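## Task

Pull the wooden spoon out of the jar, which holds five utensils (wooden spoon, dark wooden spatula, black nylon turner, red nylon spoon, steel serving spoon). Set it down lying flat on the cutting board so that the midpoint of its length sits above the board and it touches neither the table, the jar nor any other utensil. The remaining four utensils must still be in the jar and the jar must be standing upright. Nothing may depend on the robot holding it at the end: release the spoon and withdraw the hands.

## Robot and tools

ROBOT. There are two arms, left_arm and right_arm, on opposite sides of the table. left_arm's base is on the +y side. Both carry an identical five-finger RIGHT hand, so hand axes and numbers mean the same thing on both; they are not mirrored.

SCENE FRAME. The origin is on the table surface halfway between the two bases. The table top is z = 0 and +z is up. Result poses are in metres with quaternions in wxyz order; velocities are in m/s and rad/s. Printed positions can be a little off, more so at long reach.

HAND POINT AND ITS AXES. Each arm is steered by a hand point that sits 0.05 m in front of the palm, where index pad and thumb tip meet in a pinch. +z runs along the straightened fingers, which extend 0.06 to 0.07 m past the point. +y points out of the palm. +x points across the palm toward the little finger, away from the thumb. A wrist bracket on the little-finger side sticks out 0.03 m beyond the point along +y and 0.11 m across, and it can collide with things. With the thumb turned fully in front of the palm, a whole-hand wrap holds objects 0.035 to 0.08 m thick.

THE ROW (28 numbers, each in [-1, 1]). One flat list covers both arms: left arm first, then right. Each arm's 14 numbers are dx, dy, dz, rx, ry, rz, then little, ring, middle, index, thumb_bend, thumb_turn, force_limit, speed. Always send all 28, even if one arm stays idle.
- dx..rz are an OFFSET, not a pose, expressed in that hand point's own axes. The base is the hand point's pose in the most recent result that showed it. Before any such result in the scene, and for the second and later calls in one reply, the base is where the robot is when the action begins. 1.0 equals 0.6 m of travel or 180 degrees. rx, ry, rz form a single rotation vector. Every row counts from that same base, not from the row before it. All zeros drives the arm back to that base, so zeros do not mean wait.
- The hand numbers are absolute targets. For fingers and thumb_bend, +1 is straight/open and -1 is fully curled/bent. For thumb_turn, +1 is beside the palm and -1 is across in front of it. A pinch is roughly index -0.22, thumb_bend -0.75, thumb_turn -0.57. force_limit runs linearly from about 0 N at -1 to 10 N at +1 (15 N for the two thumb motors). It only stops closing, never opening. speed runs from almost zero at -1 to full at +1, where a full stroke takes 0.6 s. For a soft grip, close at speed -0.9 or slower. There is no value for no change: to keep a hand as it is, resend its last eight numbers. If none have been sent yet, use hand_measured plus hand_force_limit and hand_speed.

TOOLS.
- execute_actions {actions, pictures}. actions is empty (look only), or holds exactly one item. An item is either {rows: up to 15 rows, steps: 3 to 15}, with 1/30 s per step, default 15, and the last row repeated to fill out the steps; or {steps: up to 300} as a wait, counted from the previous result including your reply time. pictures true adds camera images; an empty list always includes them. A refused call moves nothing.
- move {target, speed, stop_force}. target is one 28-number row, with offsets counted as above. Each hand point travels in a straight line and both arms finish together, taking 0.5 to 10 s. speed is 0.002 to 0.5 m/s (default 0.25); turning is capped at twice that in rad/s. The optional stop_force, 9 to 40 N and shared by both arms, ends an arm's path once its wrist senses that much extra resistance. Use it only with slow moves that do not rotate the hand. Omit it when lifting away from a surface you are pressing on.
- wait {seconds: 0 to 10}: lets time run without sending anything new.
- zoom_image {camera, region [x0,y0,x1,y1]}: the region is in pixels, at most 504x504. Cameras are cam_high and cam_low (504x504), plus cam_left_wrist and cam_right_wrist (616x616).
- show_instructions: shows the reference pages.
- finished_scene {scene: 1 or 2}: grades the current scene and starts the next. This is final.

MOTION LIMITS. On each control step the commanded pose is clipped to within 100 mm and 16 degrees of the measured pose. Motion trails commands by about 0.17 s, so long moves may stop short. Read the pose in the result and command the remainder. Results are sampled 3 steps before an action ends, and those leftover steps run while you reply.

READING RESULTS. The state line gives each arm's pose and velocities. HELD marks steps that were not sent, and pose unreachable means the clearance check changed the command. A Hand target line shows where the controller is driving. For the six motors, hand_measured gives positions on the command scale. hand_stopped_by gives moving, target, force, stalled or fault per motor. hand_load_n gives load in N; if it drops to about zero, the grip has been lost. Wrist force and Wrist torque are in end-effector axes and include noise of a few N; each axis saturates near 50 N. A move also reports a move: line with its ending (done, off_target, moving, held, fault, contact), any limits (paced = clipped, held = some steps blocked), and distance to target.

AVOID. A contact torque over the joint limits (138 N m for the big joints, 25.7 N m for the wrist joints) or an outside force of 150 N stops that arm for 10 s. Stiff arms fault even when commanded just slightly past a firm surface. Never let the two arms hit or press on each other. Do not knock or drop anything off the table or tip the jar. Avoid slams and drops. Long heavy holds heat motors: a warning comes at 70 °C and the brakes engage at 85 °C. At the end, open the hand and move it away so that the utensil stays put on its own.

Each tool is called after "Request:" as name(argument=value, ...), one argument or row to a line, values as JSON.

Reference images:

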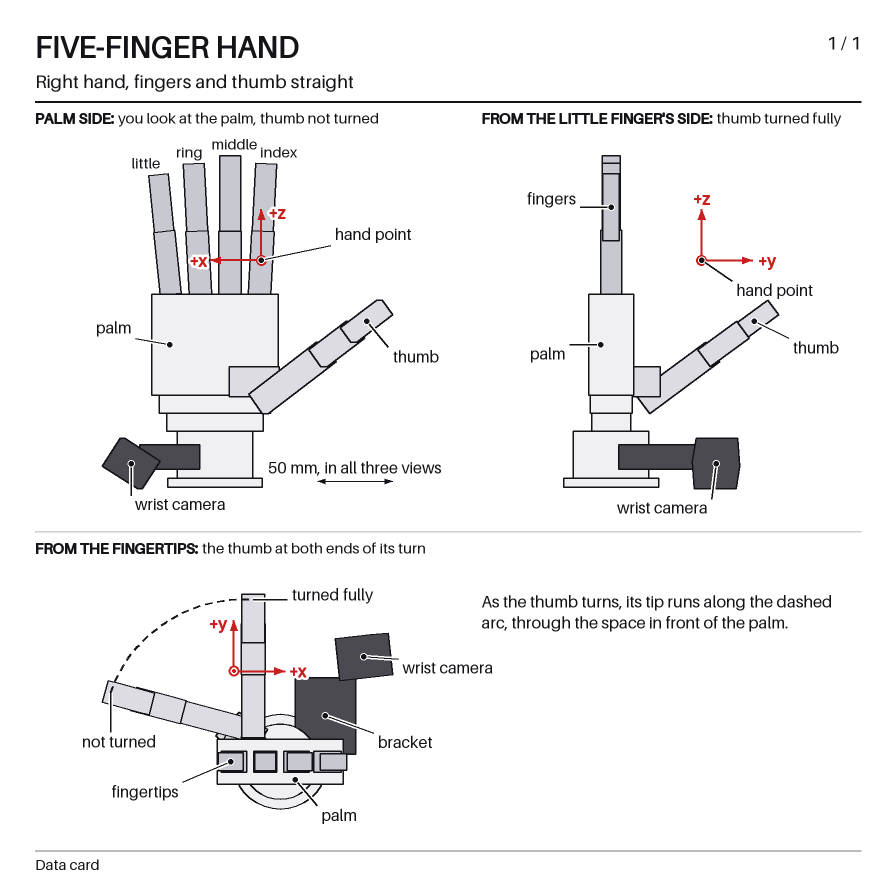

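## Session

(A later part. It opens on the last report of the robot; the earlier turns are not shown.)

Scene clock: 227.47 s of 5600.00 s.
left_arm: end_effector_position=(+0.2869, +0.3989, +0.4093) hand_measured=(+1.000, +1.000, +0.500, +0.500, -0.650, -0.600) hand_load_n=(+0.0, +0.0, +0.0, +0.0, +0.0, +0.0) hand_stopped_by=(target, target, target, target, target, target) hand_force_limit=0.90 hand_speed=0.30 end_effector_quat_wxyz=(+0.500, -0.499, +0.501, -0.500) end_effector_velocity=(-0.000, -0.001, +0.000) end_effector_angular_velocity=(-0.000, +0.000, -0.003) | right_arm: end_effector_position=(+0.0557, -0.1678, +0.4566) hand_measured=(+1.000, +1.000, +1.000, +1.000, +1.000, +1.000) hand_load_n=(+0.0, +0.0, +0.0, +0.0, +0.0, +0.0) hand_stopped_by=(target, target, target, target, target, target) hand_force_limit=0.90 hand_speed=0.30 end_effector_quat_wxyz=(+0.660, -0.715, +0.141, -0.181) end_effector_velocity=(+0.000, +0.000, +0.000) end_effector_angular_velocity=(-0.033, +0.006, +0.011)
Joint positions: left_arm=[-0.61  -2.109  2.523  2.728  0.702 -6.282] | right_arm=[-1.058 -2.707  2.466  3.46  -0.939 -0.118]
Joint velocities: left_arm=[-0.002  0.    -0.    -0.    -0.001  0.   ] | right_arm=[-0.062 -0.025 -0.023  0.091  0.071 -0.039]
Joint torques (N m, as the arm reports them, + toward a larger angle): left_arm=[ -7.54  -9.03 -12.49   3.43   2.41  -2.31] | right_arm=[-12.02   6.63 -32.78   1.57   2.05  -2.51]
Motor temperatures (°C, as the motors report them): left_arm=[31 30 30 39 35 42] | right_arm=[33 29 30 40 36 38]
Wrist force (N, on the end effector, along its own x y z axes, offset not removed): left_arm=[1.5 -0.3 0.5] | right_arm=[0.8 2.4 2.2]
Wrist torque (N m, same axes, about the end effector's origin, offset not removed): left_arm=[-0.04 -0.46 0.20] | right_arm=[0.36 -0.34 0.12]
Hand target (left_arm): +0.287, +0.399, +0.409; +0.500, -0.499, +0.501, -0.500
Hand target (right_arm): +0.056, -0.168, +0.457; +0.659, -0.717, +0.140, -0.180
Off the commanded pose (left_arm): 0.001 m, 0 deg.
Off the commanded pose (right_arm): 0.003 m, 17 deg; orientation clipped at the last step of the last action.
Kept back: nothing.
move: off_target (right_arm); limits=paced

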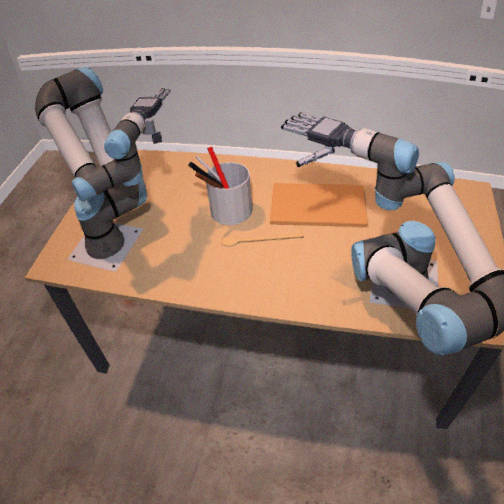

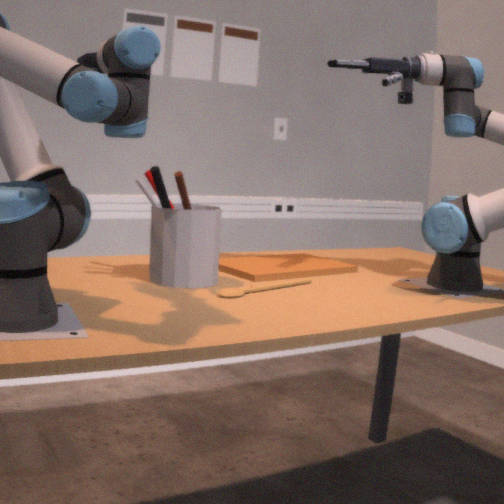

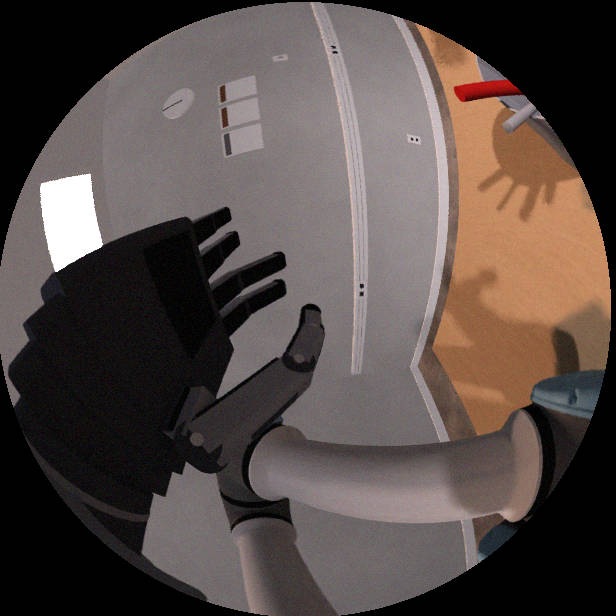

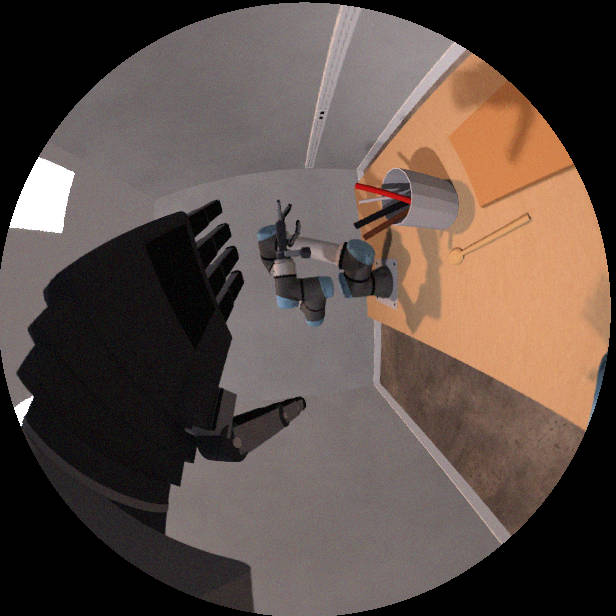

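Request:
move(
  target=[0.1,0,-0.36,0,0,0,1,1,0.5,0.5,-0.65,-0.6,0.9,0.3, 0,0,0,0,0,0,1,1,1,1,1,1,0.9,0.3],
)

Request:
move(
  target=[0.45,0.55,0,0,0,0,1,1,0.5,0.5,-0.65,-0.6,0.9,0.3, 0,0,0,0,0,0,1,1,1,1,1,1,0.9,0.3],
)

Scene clock: 229.37 s of 5600.00 s.
left_arm: end_effector_position=(+0.0712, +0.3390, +0.4090) hand_measured=(+1.000, +1.000, +0.500, +0.500, -0.650, -0.600) hand_load_n=(+0.0, +0.0, +0.0, +0.0, +0.0, +0.0) hand_stopped_by=(target, target, target, target, target, target) hand_force_limit=0.90 hand_speed=0.30 end_effector_quat_wxyz=(+0.500, -0.499, +0.501, -0.500) end_effector_velocity=(-0.003, -0.000, -0.000) end_effector_angular_velocity=(-0.002, +0.001, +0.001) | right_arm: end_effector_position=(+0.0557, -0.1678, +0.4566) hand_measured=(+1.000, +1.000, +1.000, +1.000, +1.000, +1.000) hand_load_n=(+0.0, +0.0, +0.0, +0.0, +0.0, +0.0) hand_stopped_by=(target, target, target, target, target, target) hand_force_limit=0.90 hand_speed=0.30 end_effector_quat_wxyz=(+0.660, -0.715, +0.141, -0.181) end_effector_velocity=(+0.000, +0.000, +0.000) end_effector_angular_velocity=(+0.000, -0.000, +0.000)
Joint positions: left_arm=[-1.007 -1.638  2.224  2.555  1.099 -6.281] | right_arm=[-1.07  -2.713  2.466  3.466 -0.928 -0.12 ]
Joint velocities: left_arm=[-0.003  0.004 -0.005 -0.001  0.004 -0.001] | right_arm=[-0.001  0.    -0.    -0.     0.001 -0.   ]
Joint torques (N m, as the arm reports them, + toward a larger angle): left_arm=[ -7.17  -0.72 -25.75  -1.29   2.81   2.36] | right_arm=[ -9.31   9.76 -12.95  -4.14   0.09   2.55]
Motor temperatures (°C, as the motors report them): left_arm=[31 30 30 39 35 42] | right_arm=[33 29 30 40 36 38]
Wrist force (N, on the end effector, along its own x y z axes, offset not removed): left_arm=[-0.5 -1.9 -0.4] | right_arm=[2.1 1.6 4.0]
Wrist torque (N m, same axes, about the end effector's origin, offset not removed): left_arm=[-0.20 -0.13 0.01] | right_arm=[0.17 -0.57 0.05]
Hand target (left_arm): +0.071, +0.339, +0.409; +0.500, -0.499, +0.501, -0.500
Hand target (right_arm): +0.056, -0.168, +0.457; +0.660, -0.715, +0.141, -0.181
Off the commanded pose (left_arm): 0.001 m, 0 deg.
Off the commanded pose (right_arm): 0.000 m, 0 deg.
Kept back: nothing.
move: done

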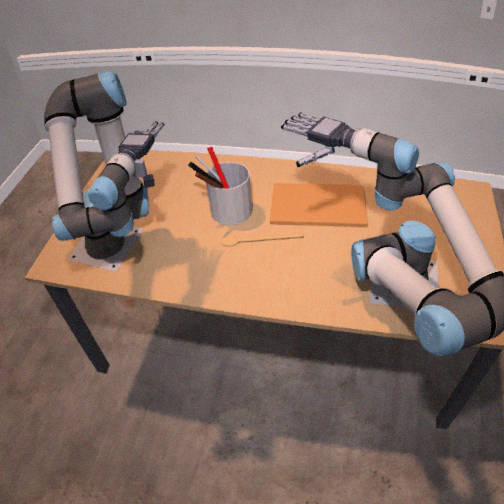

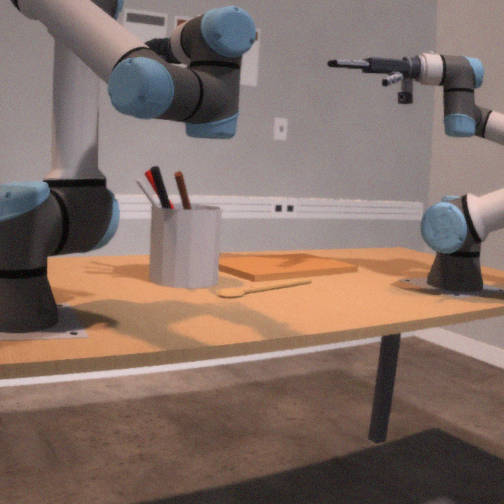

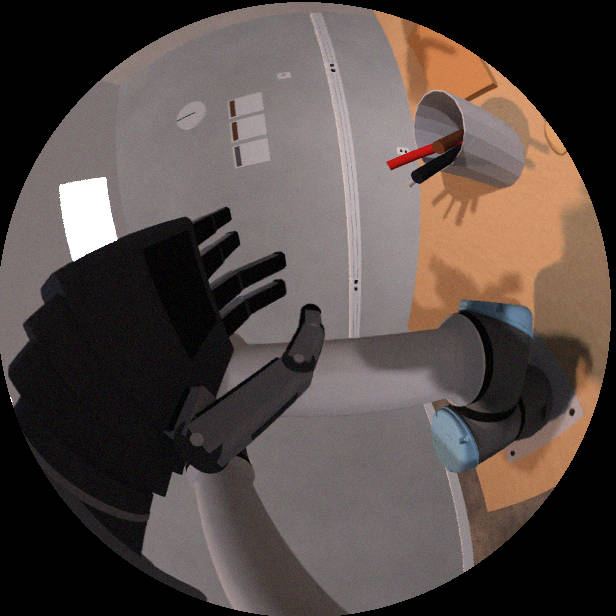

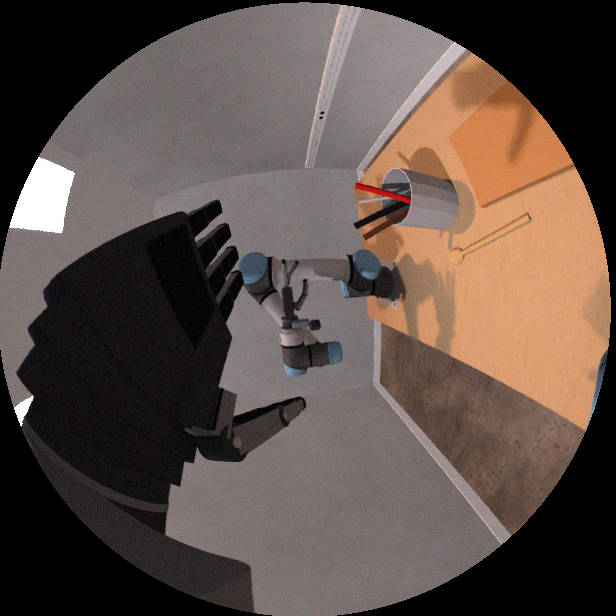

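Scene clock: 241.33 s of 5600.00 s.
left_arm: end_effector_position=(+0.0716, +0.0867, +0.0968) hand_measured=(+1.000, +1.000, +0.500, +0.500, -0.650, -0.600) hand_load_n=(+0.0, +0.0, +0.0, +0.0, +0.0, +0.0) hand_stopped_by=(target, target, target, target, target, target) hand_force_limit=0.90 hand_speed=0.30 end_effector_quat_wxyz=(+0.498, -0.499, +0.502, -0.501) end_effector_velocity=(+0.001, -0.000, -0.000) end_effector_angular_velocity=(-0.000, +0.001, +0.000) | right_arm: end_effector_position=(+0.0557, -0.1678, +0.4566) hand_measured=(+1.000, +1.000, +1.000, +1.000, +1.000, +1.000) hand_load_n=(+0.0, +0.0, +0.0, +0.0, +0.0, +0.0) hand_stopped_by=(target, target, target, target, target, target) hand_force_limit=0.90 hand_speed=0.30 end_effector_quat_wxyz=(+0.660, -0.715, +0.141, -0.181) end_effector_velocity=(+0.000, +0.000, -0.000) end_effector_angular_velocity=(-0.000, +0.000, -0.001)
Joint positions: left_arm=[-0.539 -0.61   1.702  2.046  0.627 -6.281] | right_arm=[-1.07  -2.713  2.466  3.466 -0.928 -0.12 ]
Joint velocities: left_arm=[ 0.002  0.    -0.    -0.001 -0.001  0.001] | right_arm=[-0.001  0.    -0.    -0.     0.     0.   ]
Joint torques (N m, as the arm reports them, + toward a larger angle): left_arm=[ -0.12 -38.56  -9.02   0.49  -0.18   0.03] | right_arm=[ -7.7   11.47 -15.4   -1.21  -1.24   1.55]
Motor temperatures (°C, as the motors report them): left_arm=[31 30 30 39 35 42] | right_arm=[33 29 30 40 36 38]
Wrist force (N, on the end effector, along its own x y z axes, offset not removed): left_arm=[-1.1 -0.5 -0.5] | right_arm=[0.2 2.1 0.6]
Wrist torque (N m, same axes, about the end effector's origin, offset not removed): left_arm=[0.05 0.00 0.00] | right_arm=[0.49 -0.16 0.05]
Hand target (left_arm): +0.072, +0.087, +0.097; +0.498, -0.499, +0.502, -0.501
Hand target (right_arm): +0.056, -0.168, +0.457; +0.660, -0.715, +0.141, -0.181
Off the commanded pose (left_arm): 0.025 m, 0 deg.
Off the commanded pose (right_arm): 0.000 m, 0 deg.
FORCE FAULT: contact force on the left arm reached its limit, and that arm stopped for 10 seconds. The contact can be on any part of that arm, not only on its tool. That arm's remaining commands of this call were not run. That arm holds still and accepts commands again. Move the arm away from the contact; if what it grips holds it there, let go first. Pushing or pulling that hard again can fault the arm again.
Kept back: nothing.
move: fault (left_arm)

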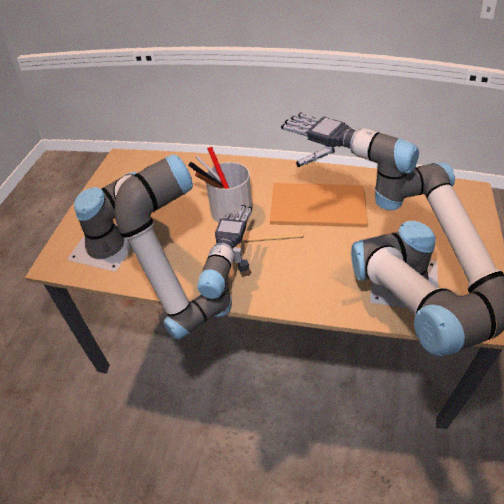

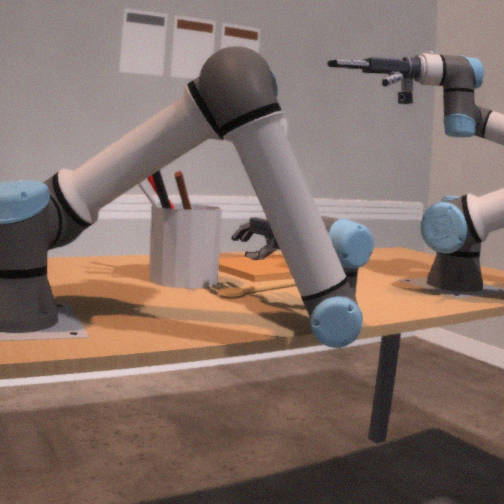

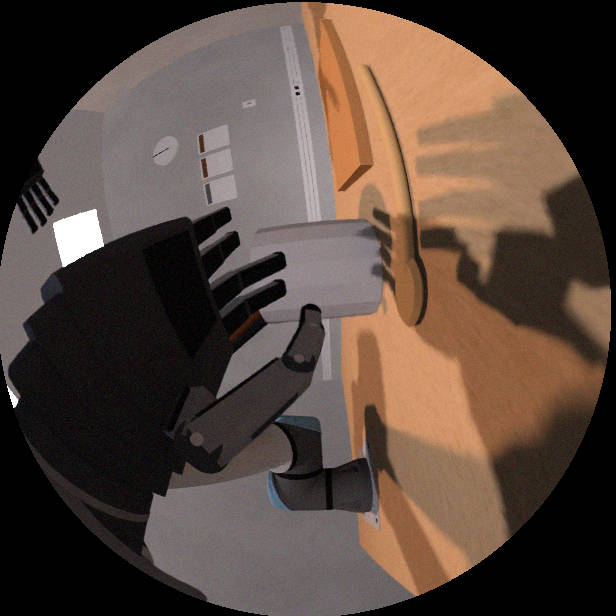

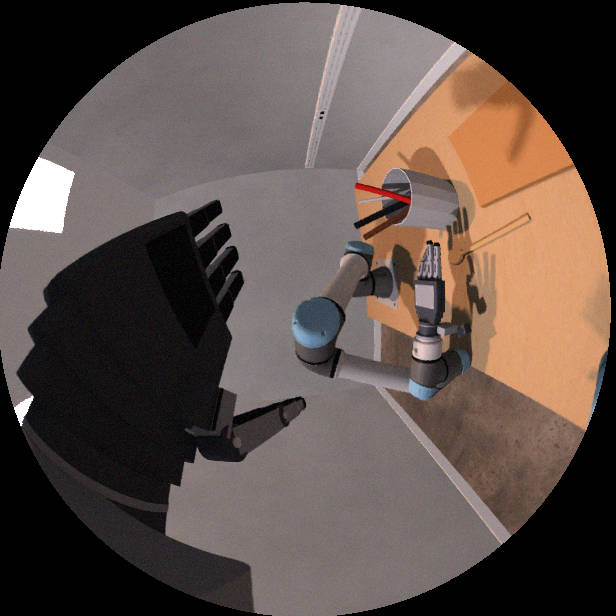

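Request:
move(
  target=[0.1,-0.08,0,-0.3,0,0,1,1,0.5,0.5,-0.65,-0.6,0.9,0.3, 0,0,0,0,0,0,1,1,1,1,1,1,0.9,0.3],
  speed=0.12,
)

Scene clock: 245.97 s of 5600.00 s.
left_arm: end_effector_position=(+0.0716, +0.0268, +0.1452) hand_measured=(+1.000, +1.000, +0.500, +0.500, -0.650, -0.600) hand_load_n=(+0.0, +0.0, +0.0, +0.0, +0.0, +0.0) hand_stopped_by=(target, target, target, target, target, target) hand_force_limit=0.90 hand_speed=0.30 end_effector_quat_wxyz=(-0.218, +0.671, -0.674, +0.220) end_effector_velocity=(+0.000, -0.001, +0.000) end_effector_angular_velocity=(+0.001, +0.014, +0.002) | right_arm: end_effector_position=(+0.0557, -0.1678, +0.4566) hand_measured=(+1.000, +1.000, +1.000, +1.000, +1.000, +1.000) hand_load_n=(+0.0, +0.0, +0.0, +0.0, +0.0, +0.0) hand_stopped_by=(target, target, target, target, target, target) hand_force_limit=0.90 hand_speed=0.30 end_effector_quat_wxyz=(+0.660, -0.715, +0.141, -0.181) end_effector_velocity=(-0.000, -0.000, +0.000) end_effector_angular_velocity=(+0.000, -0.000, -0.000)
Joint positions: left_arm=[-0.238 -0.86   1.183  1.476  0.978 -5.109] | right_arm=[-1.07  -2.713  2.466  3.466 -0.928 -0.12 ]
Joint velocities: left_arm=[ 0.007  0.001 -0.008 -0.001  0.012  0.01 ] | right_arm=[ 0.    -0.    -0.     0.    -0.001  0.   ]
Joint torques (N m, as the arm reports them, + toward a larger angle): left_arm=[  6.49 -59.15 -27.32  -0.34   1.35   2.47] | right_arm=[ -7.73  11.57 -16.48  -1.01  -1.24   1.32]
Motor temperatures (°C, as the motors report them): left_arm=[31 30 30 39 35 42] | right_arm=[33 29 30 40 36 38]
Wrist force (N, on the end effector, along its own x y z axes, offset not removed): left_arm=[1.6 -1.1 1.3] | right_arm=[1.9 2.6 2.0]
Wrist torque (N m, same axes, about the end effector's origin, offset not removed): left_arm=[-0.25 -0.57 0.12] | right_arm=[0.36 -0.53 0.09]
Hand target (left_arm): +0.072, +0.027, +0.145; -0.217, +0.671, -0.674, +0.220
Hand target (right_arm): +0.056, -0.168, +0.457; +0.660, -0.715, +0.141, -0.181
Off the commanded pose (left_arm): 0.000 m, 0 deg.
Off the commanded pose (right_arm): 0.000 m, 0 deg.
Kept back: nothing.
move: done

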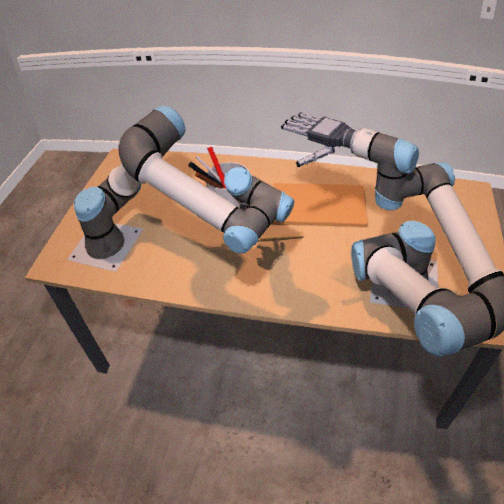

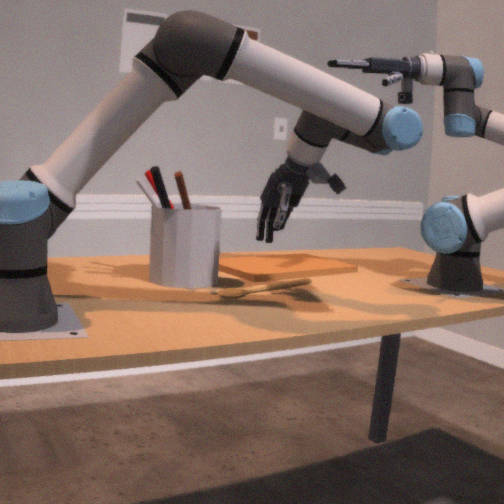

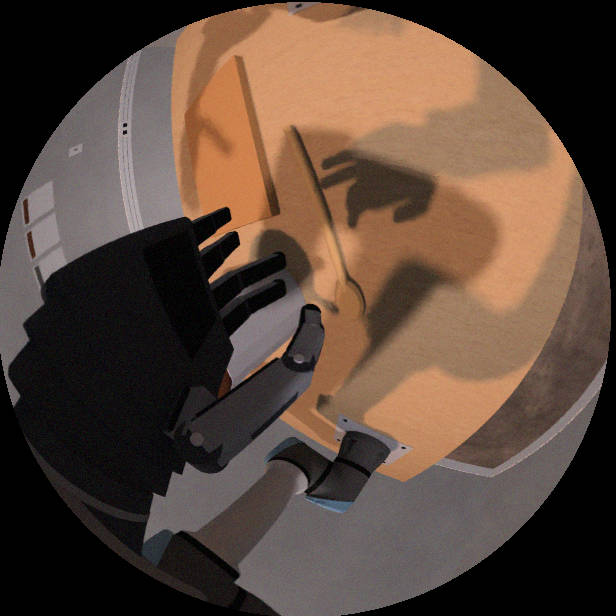

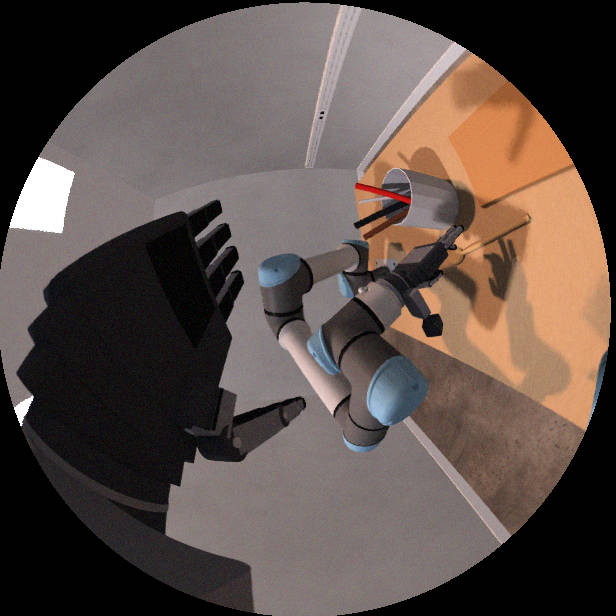

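Request:
move(
  target=[0.1,0.088,0.122,0,0,0,1,1,0.5,0.5,-0.65,-0.6,0.9,0.3, 0,0,0,0,0,0,1,1,1,1,1,1,0.9,0.3],
  speed=0.08,
)

Request:
zoom_image(
  camera="cam_low",
  region=[180,150,400,320],
)

Scene clock: 248.10 s of 5600.00 s.
left_arm: end_effector_position=(+0.0717, -0.0332, +0.0552) hand_measured=(+1.000, +1.000, +0.500, +0.500, -0.650, -0.600) hand_load_n=(+0.0, +0.0, +0.0, +0.0, +0.0, +0.0) hand_stopped_by=(target, target, target, target, target, target) hand_force_limit=0.90 hand_speed=0.30 end_effector_quat_wxyz=(-0.218, +0.671, -0.674, +0.220) end_effector_velocity=(+0.000, -0.001, -0.002) end_effector_angular_velocity=(+0.001, -0.000, +0.000) | right_arm: end_effector_position=(+0.0557, -0.1678, +0.4566) hand_measured=(+1.000, +1.000, +1.000, +1.000, +1.000, +1.000) hand_load_n=(+0.0, +0.0, +0.0, +0.0, +0.0, +0.0) hand_stopped_by=(target, target, target, target, target, target) hand_force_limit=0.90 hand_speed=0.30 end_effector_quat_wxyz=(+0.660, -0.715, +0.141, -0.181) end_effector_velocity=(+0.000, -0.000, -0.000) end_effector_angular_velocity=(-0.001, -0.001, -0.001)
Joint positions: left_arm=[-0.206 -0.627  0.99   1.414  0.971 -5.071] | right_arm=[-1.07  -2.713  2.466  3.466 -0.928 -0.12 ]
Joint velocities: left_arm=[ 0.002  0.006 -0.007  0.001 -0.     0.001] | right_arm=[-0.     0.     0.    -0.    -0.001 -0.001]
Joint torques (N m, as the arm reports them, + toward a larger angle): left_arm=[  7.06 -41.6  -27.06   4.49  -3.1    2.24] | right_arm=[ -7.88  11.7  -15.24  -1.01  -1.32   1.53]
Motor temperatures (°C, as the motors report them): left_arm=[31 30 30 39 35 42] | right_arm=[33 29 30 40 36 38]
Wrist force (N, on the end effector, along its own x y z axes, offset not removed): left_arm=[-0.3 -0.1 0.0] | right_arm=[1.2 1.7 2.1]
Wrist torque (N m, same axes, about the end effector's origin, offset not removed): left_arm=[0.07 -0.22 0.07] | right_arm=[0.30 -0.49 0.06]
Hand target (left_arm): +0.072, -0.033, +0.055; -0.218, +0.671, -0.674, +0.220
Hand target (right_arm): +0.056, -0.168, +0.457; +0.660, -0.715, +0.141, -0.181
Off the commanded pose (left_arm): 0.000 m, 0 deg.
Off the commanded pose (right_arm): 0.000 m, 0 deg.
Kept back: nothing.
move: done

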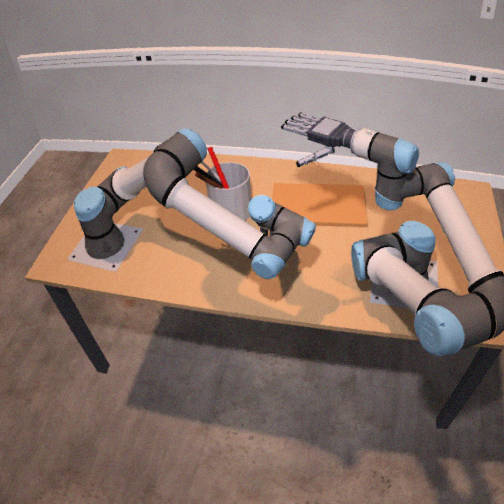

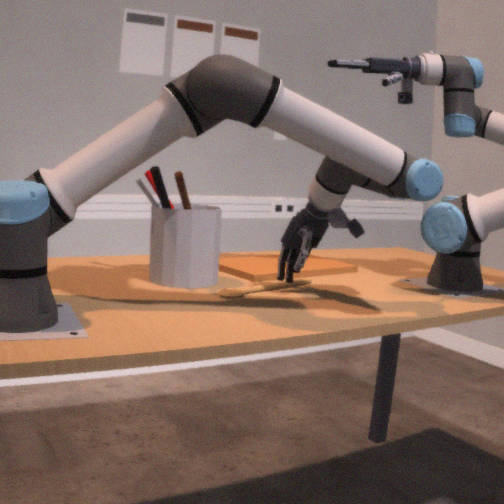

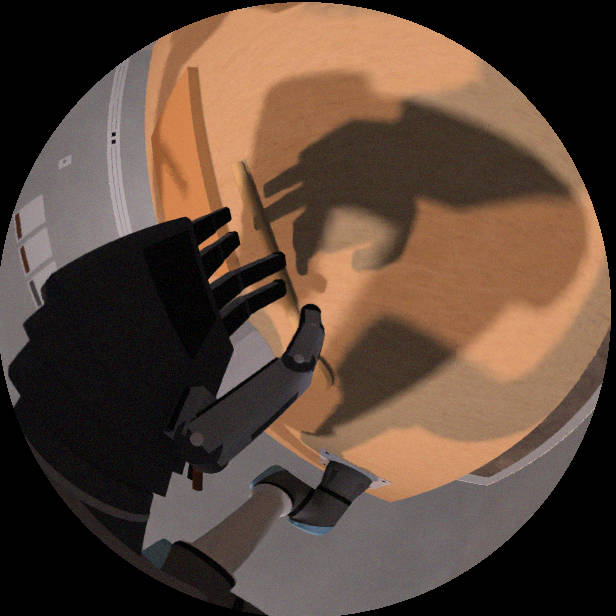

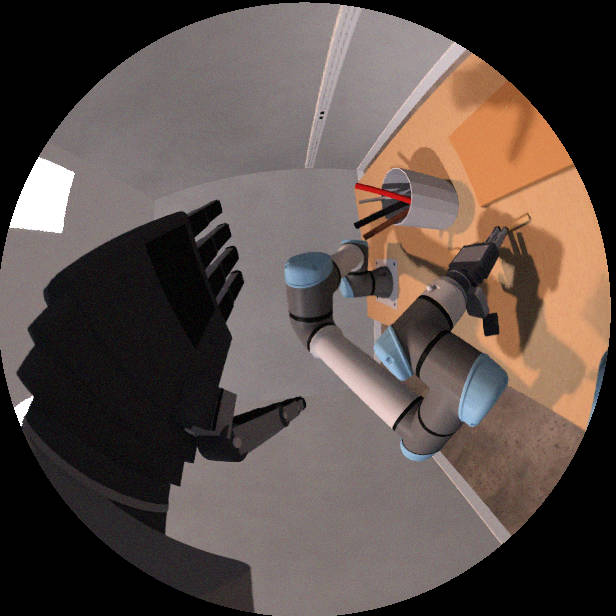

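Region (180, 150, 400, 320) of cam_low's 504x504 image, scaled by 2.291, with more detail than that image has; it fills the top 389 rows of this view, and the rest is white.

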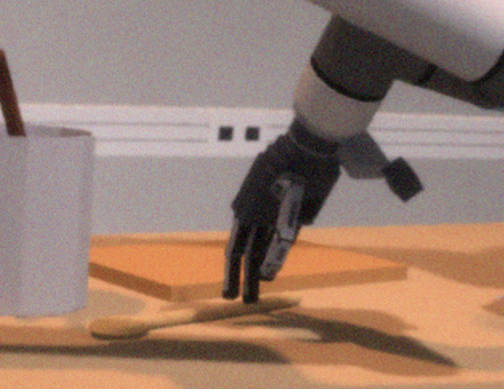

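Request:
move(
  target=[-0.1,-0.05,0.03,0,0,0,-0.9,-0.9,0.5,0.5,-0.65,-0.6,0.9,0.5, 0,0,0,0,0,0,1,1,1,1,1,1,0.9,0.3],
  speed=0.06,
)

Request:
move(
  target=[0,0.025,0.035,0,0,0,-0.9,-0.9,0.5,0.5,-0.65,-0.6,0.9,0.5, 0,0,0,0,0,0,1,1,1,1,1,1,0.9,0.3],
  speed=0.03,
)

Request:
zoom_image(
  camera="cam_low",
  region=[180,150,400,320],
)

Scene clock: 249.97 s of 5600.00 s.
left_arm: end_effector_position=(+0.1067, +0.0263, +0.0582) hand_measured=(-0.900, -0.900, +0.500, +0.500, -0.650, -0.600) hand_load_n=(+0.0, +0.0, +0.0, +0.0, +0.0, +0.0) hand_stopped_by=(target, target, target, target, target, target) hand_force_limit=0.90 hand_speed=0.50 end_effector_quat_wxyz=(-0.218, +0.671, -0.674, +0.220) end_effector_velocity=(+0.001, +0.002, +0.000) end_effector_angular_velocity=(-0.001, -0.000, -0.002) | right_arm: end_effector_position=(+0.0557, -0.1678, +0.4566) hand_measured=(+1.000, +1.000, +1.000, +1.000, +1.000, +1.000) hand_load_n=(+0.0, +0.0, +0.0, +0.0, +0.0, +0.0) hand_stopped_by=(target, target, target, target, target, target) hand_force_limit=0.90 hand_speed=0.30 end_effector_quat_wxyz=(+0.660, -0.715, +0.141, -0.181) end_effector_velocity=(-0.000, +0.000, -0.000) end_effector_angular_velocity=(-0.000, +0.000, +0.000)
Joint positions: left_arm=[-0.177 -0.781  1.27   1.269  0.965 -5.037] | right_arm=[-1.07  -2.713  2.466  3.466 -0.928 -0.12 ]
Joint velocities: left_arm=[-0.    -0.006  0.011 -0.007 -0.001  0.002] | right_arm=[ 0.001  0.     0.    -0.    -0.     0.   ]
Joint torques (N m, as the arm reports them, + toward a larger angle): left_arm=[  7.24 -62.75 -10.07  -0.37  -3.07   2.32] | right_arm=[ -6.9   10.63 -15.84  -0.97  -1.2    1.31]
Motor temperatures (°C, as the motors report them): left_arm=[31 30 30 39 35 42] | right_arm=[33 29 30 40 36 38]
Wrist force (N, on the end effector, along its own x y z axes, offset not removed): left_arm=[0.3 -1.2 0.8] | right_arm=[0.4 3.7 3.6]
Wrist torque (N m, same axes, about the end effector's origin, offset not removed): left_arm=[-0.18 -0.30 0.05] | right_arm=[0.53 -0.32 0.04]
Hand target (left_arm): +0.107, +0.027, +0.058; -0.218, +0.671, -0.674, +0.220
Hand target (right_arm): +0.056, -0.168, +0.457; +0.660, -0.715, +0.141, -0.181
Off the commanded pose (left_arm): 0.000 m, 0 deg.
Off the commanded pose (right_arm): 0.000 m, 0 deg.
Kept back: nothing.
move: done

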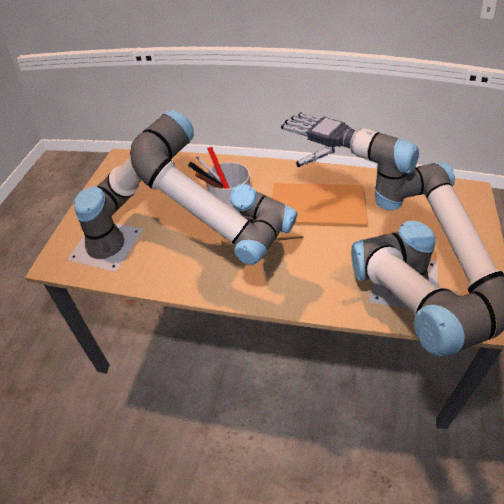

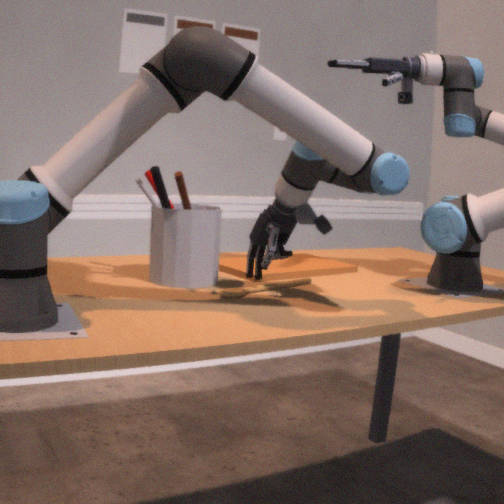

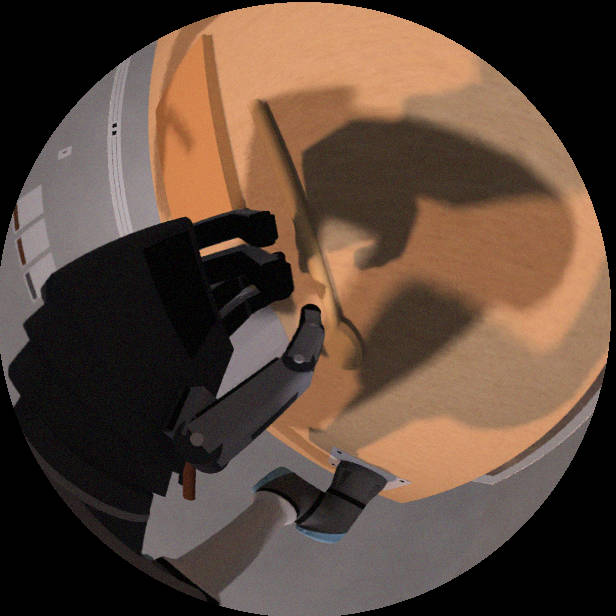

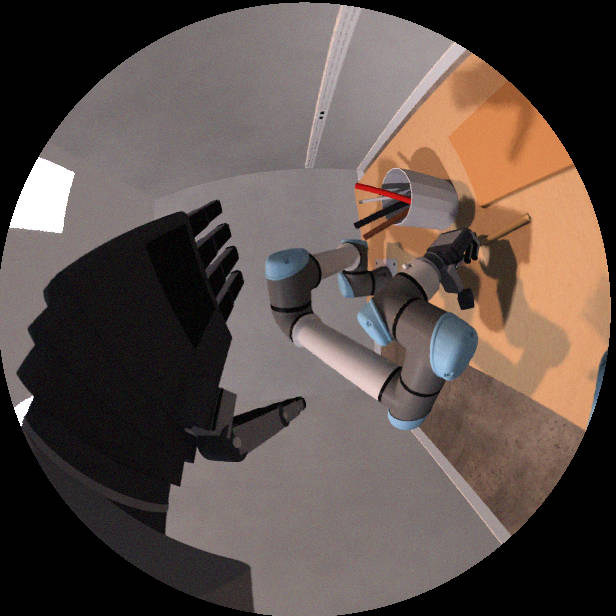

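Scene clock: 251.20 s of 5600.00 s.
left_arm: end_effector_position=(+0.1071, +0.0263, +0.0332) hand_measured=(-0.900, -0.900, +0.500, +0.500, -0.650, -0.600) hand_load_n=(+0.0, +0.0, -5.5, +0.0, +0.0, +0.0) hand_stopped_by=(target, target, target, target, target, target) hand_force_limit=0.90 hand_speed=0.50 end_effector_quat_wxyz=(-0.218, +0.670, -0.674, +0.221) end_effector_velocity=(-0.000, -0.001, -0.004) end_effector_angular_velocity=(-0.003, +0.001, +0.000) | right_arm: end_effector_position=(+0.0557, -0.1678, +0.4566) hand_measured=(+1.000, +1.000, +1.000, +1.000, +1.000, +1.000) hand_load_n=(+0.0, +0.0, +0.0, +0.0, +0.0, +0.0) hand_stopped_by=(target, target, target, target, target, target) hand_force_limit=0.90 hand_speed=0.30 end_effector_quat_wxyz=(+0.660, -0.715, +0.141, -0.181) end_effector_velocity=(+0.000, -0.000, +0.000) end_effector_angular_velocity=(+0.001, +0.001, -0.001)
Joint positions: left_arm=[-0.176 -0.75   1.286  1.222  0.965 -5.036] | right_arm=[-1.07  -2.713  2.466  3.466 -0.928 -0.12 ]
Joint velocities: left_arm=[-0.     0.005  0.002 -0.01   0.    -0.001] | right_arm=[-0.001 -0.    -0.    -0.    -0.     0.001]
Joint torques (N m, as the arm reports them, + toward a larger angle): left_arm=[ 12.47  33.08  18.38 -17.    16.8    1.78] | right_arm=[ -7.63  13.02 -15.63  -0.93  -1.16   1.56]
Motor temperatures (°C, as the motors report them): left_arm=[31 30 30 39 35 42] | right_arm=[33 29 30 40 36 38]
Wrist force (N, on the end effector, along its own x y z axes, offset not removed): left_arm=[1.5 -50.0 -50.0] | right_arm=[2.9 2.9 1.1]
Wrist torque (N m, same axes, about the end effector's origin, offset not removed): left_arm=[4.61 0.02 -0.61] | right_arm=[0.57 -0.68 0.20]
Hand target (left_arm): +0.107, +0.026, +0.032; -0.218, +0.671, -0.674, +0.220
Hand target (right_arm): +0.056, -0.168, +0.457; +0.660, -0.715, +0.141, -0.181
Off the commanded pose (left_arm): 0.001 m, 0 deg.
Off the commanded pose (right_arm): 0.000 m, 0 deg.
Kept back: nothing.
move: done

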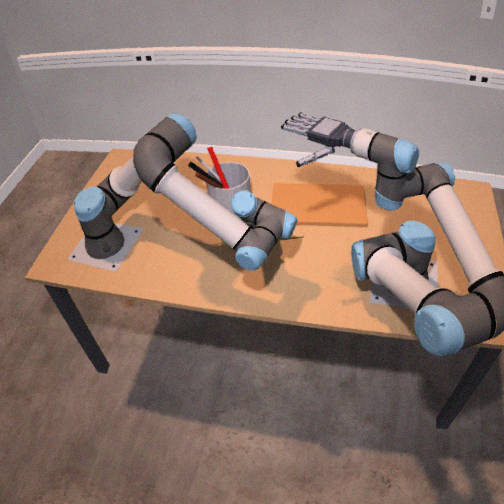

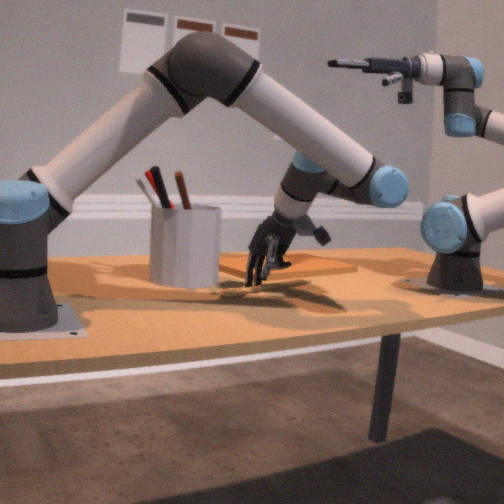

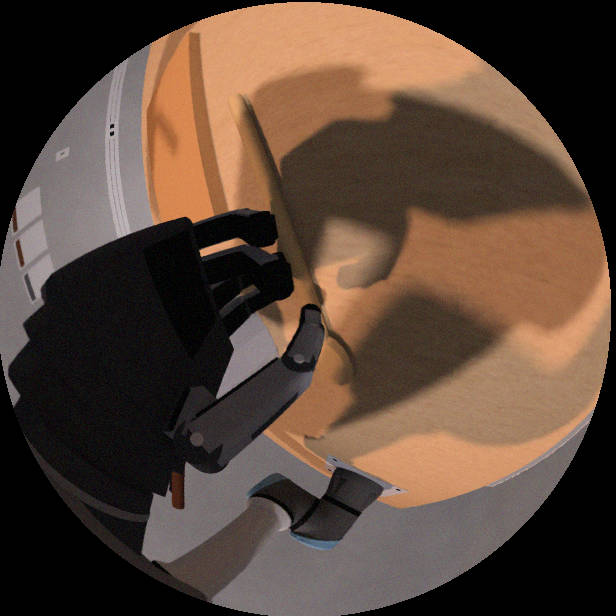

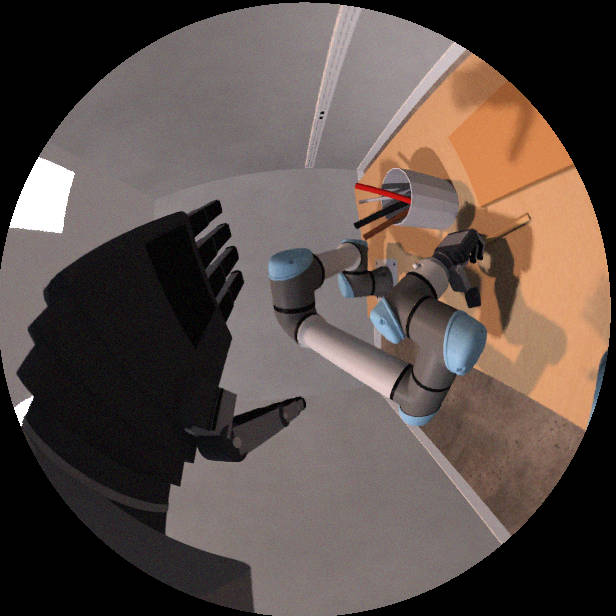

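Region (180, 150, 400, 320) of cam_low's 504x504 image, scaled by 2.291, with more detail than that image has; it fills the top 389 rows of this view, and the rest is white.

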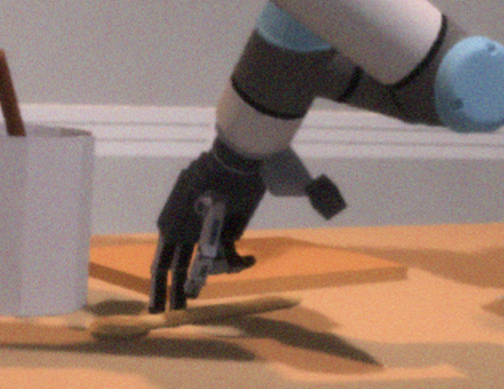

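Request:
move(
  target=[0,-0.02,-0.03,0.133,0,0,-0.9,-0.9,0.2,0.2,-0.65,-0.6,0.9,0.5, 0,0,0,0,0,0,1,1,1,1,1,1,0.9,0.3],
  speed=0.04,
)

Request:
move(
  target=[0,0.045,0.025,0,0,0,-0.9,-0.9,0.2,0.2,-0.65,-0.6,0.9,0.5, 0,0,0,0,0,0,1,1,1,1,1,1,0.9,0.3],
  speed=0.01,
  stop_force=10,
)

Request:
zoom_image(
  camera="cam_low",
  region=[180,150,400,320],
)

Scene clock: 261.47 s of 5600.00 s.
left_arm: end_effector_position=(+0.1084, +0.0265, +0.0358) hand_measured=(-0.900, -0.900, +0.498, +0.500, -0.650, -0.600) hand_load_n=(+0.0, +0.0, -11.0, +0.0, +0.0, +0.0) hand_stopped_by=(target, target, target, target, target, target) hand_force_limit=0.90 hand_speed=0.50 end_effector_quat_wxyz=(-0.220, +0.669, -0.674, +0.222) end_effector_velocity=(-0.001, -0.000, -0.001) end_effector_angular_velocity=(+0.000, +0.000, -0.000) | right_arm: end_effector_position=(+0.0557, -0.1678, +0.4566) hand_measured=(+1.000, +1.000, +1.000, +1.000, +1.000, +1.000) hand_load_n=(+0.0, +0.0, +0.0, +0.0, +0.0, +0.0) hand_stopped_by=(target, target, target, target, target, target) hand_force_limit=0.90 hand_speed=0.30 end_effector_quat_wxyz=(+0.660, -0.715, +0.141, -0.181) end_effector_velocity=(-0.000, -0.000, -0.000) end_effector_angular_velocity=(-0.001, -0.002, +0.001)
Joint positions: left_arm=[-0.176 -0.752  1.284  1.229  0.96  -5.036] | right_arm=[-1.07  -2.713  2.466  3.466 -0.928 -0.12 ]
Joint velocities: left_arm=[-0.001  0.001  0.    -0.001  0.    -0.001] | right_arm=[ 0.001 -0.     0.     0.     0.    -0.002]
Joint torques (N m, as the arm reports them, + toward a larger angle): left_arm=[  0.02 -48.44 -16.67   2.29  -0.77   0.09] | right_arm=[ -7.94  11.64 -14.86  -0.84  -1.35   1.41]
Motor temperatures (°C, as the motors report them): left_arm=[31 30 30 39 35 42] | right_arm=[33 29 30 40 36 38]
Wrist force (N, on the end effector, along its own x y z axes, offset not removed): left_arm=[2.1 -8.2 -26.9] | right_arm=[1.7 2.8 2.4]
Wrist torque (N m, same axes, about the end effector's origin, offset not removed): left_arm=[0.77 0.46 -0.01] | right_arm=[0.46 -0.45 0.12]
Hand target (left_arm): +0.108, +0.026, +0.036; -0.220, +0.669, -0.674, +0.222
Hand target (right_arm): +0.056, -0.168, +0.457; +0.660, -0.715, +0.141, -0.181
Off the commanded pose (left_arm): 0.019 m, 24 deg.
Off the commanded pose (right_arm): 0.000 m, 0 deg.
FORCE FAULT: contact force on the left arm reached its limit, and that arm stopped for 10 seconds. The contact can be on any part of that arm, not only on its tool. That arm ran no command of this call. That arm holds still and accepts commands again. Move the arm away from the contact; if what it grips holds it there, let go first. Pushing or pulling that hard again can fault the arm again.
Kept back: nothing.
move: fault (left_arm)

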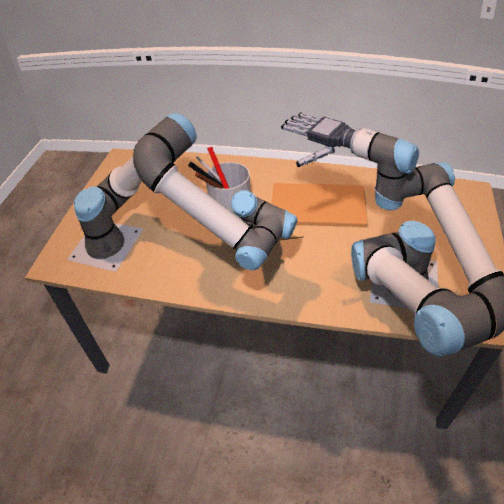

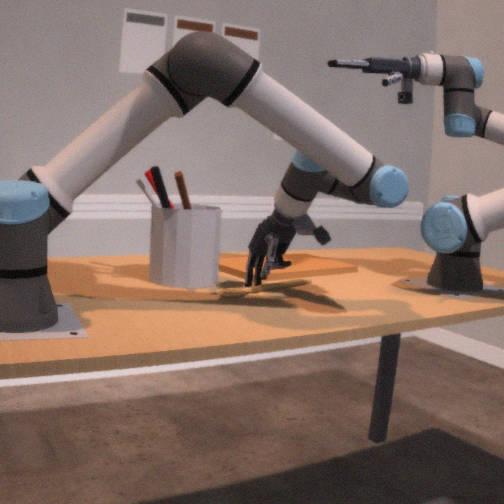

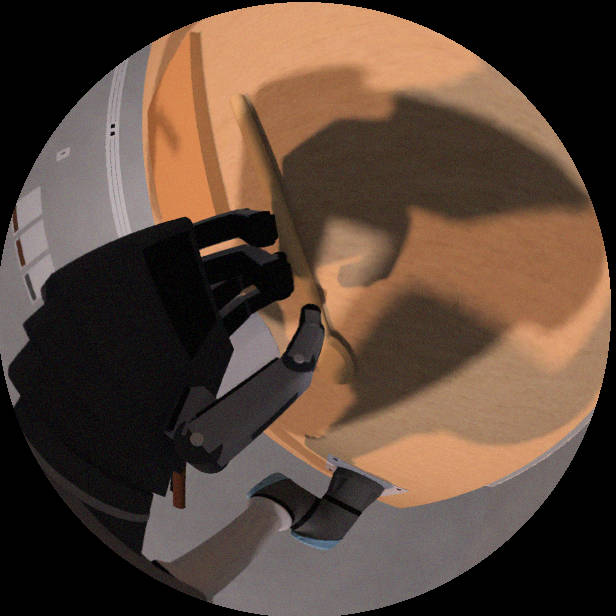

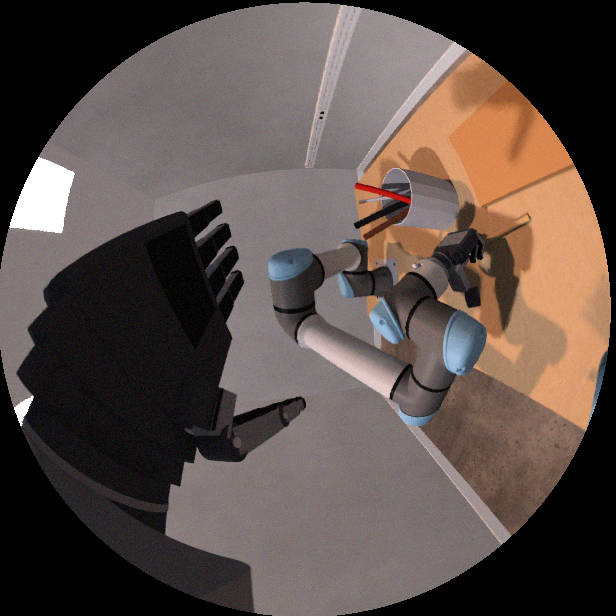

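not run: a fault stop came before this call.

Region (180, 150, 400, 320) of cam_low's 504x504 image, scaled by 2.291, with more detail than that image has; it fills the top 389 rows of this view, and the rest is white.

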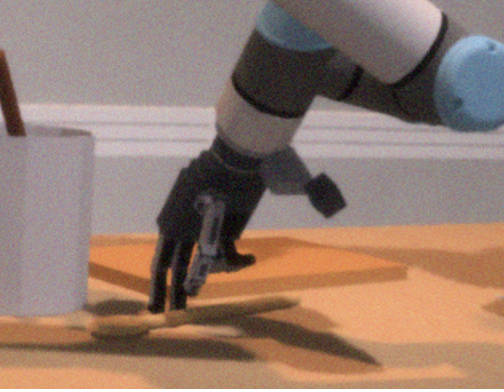

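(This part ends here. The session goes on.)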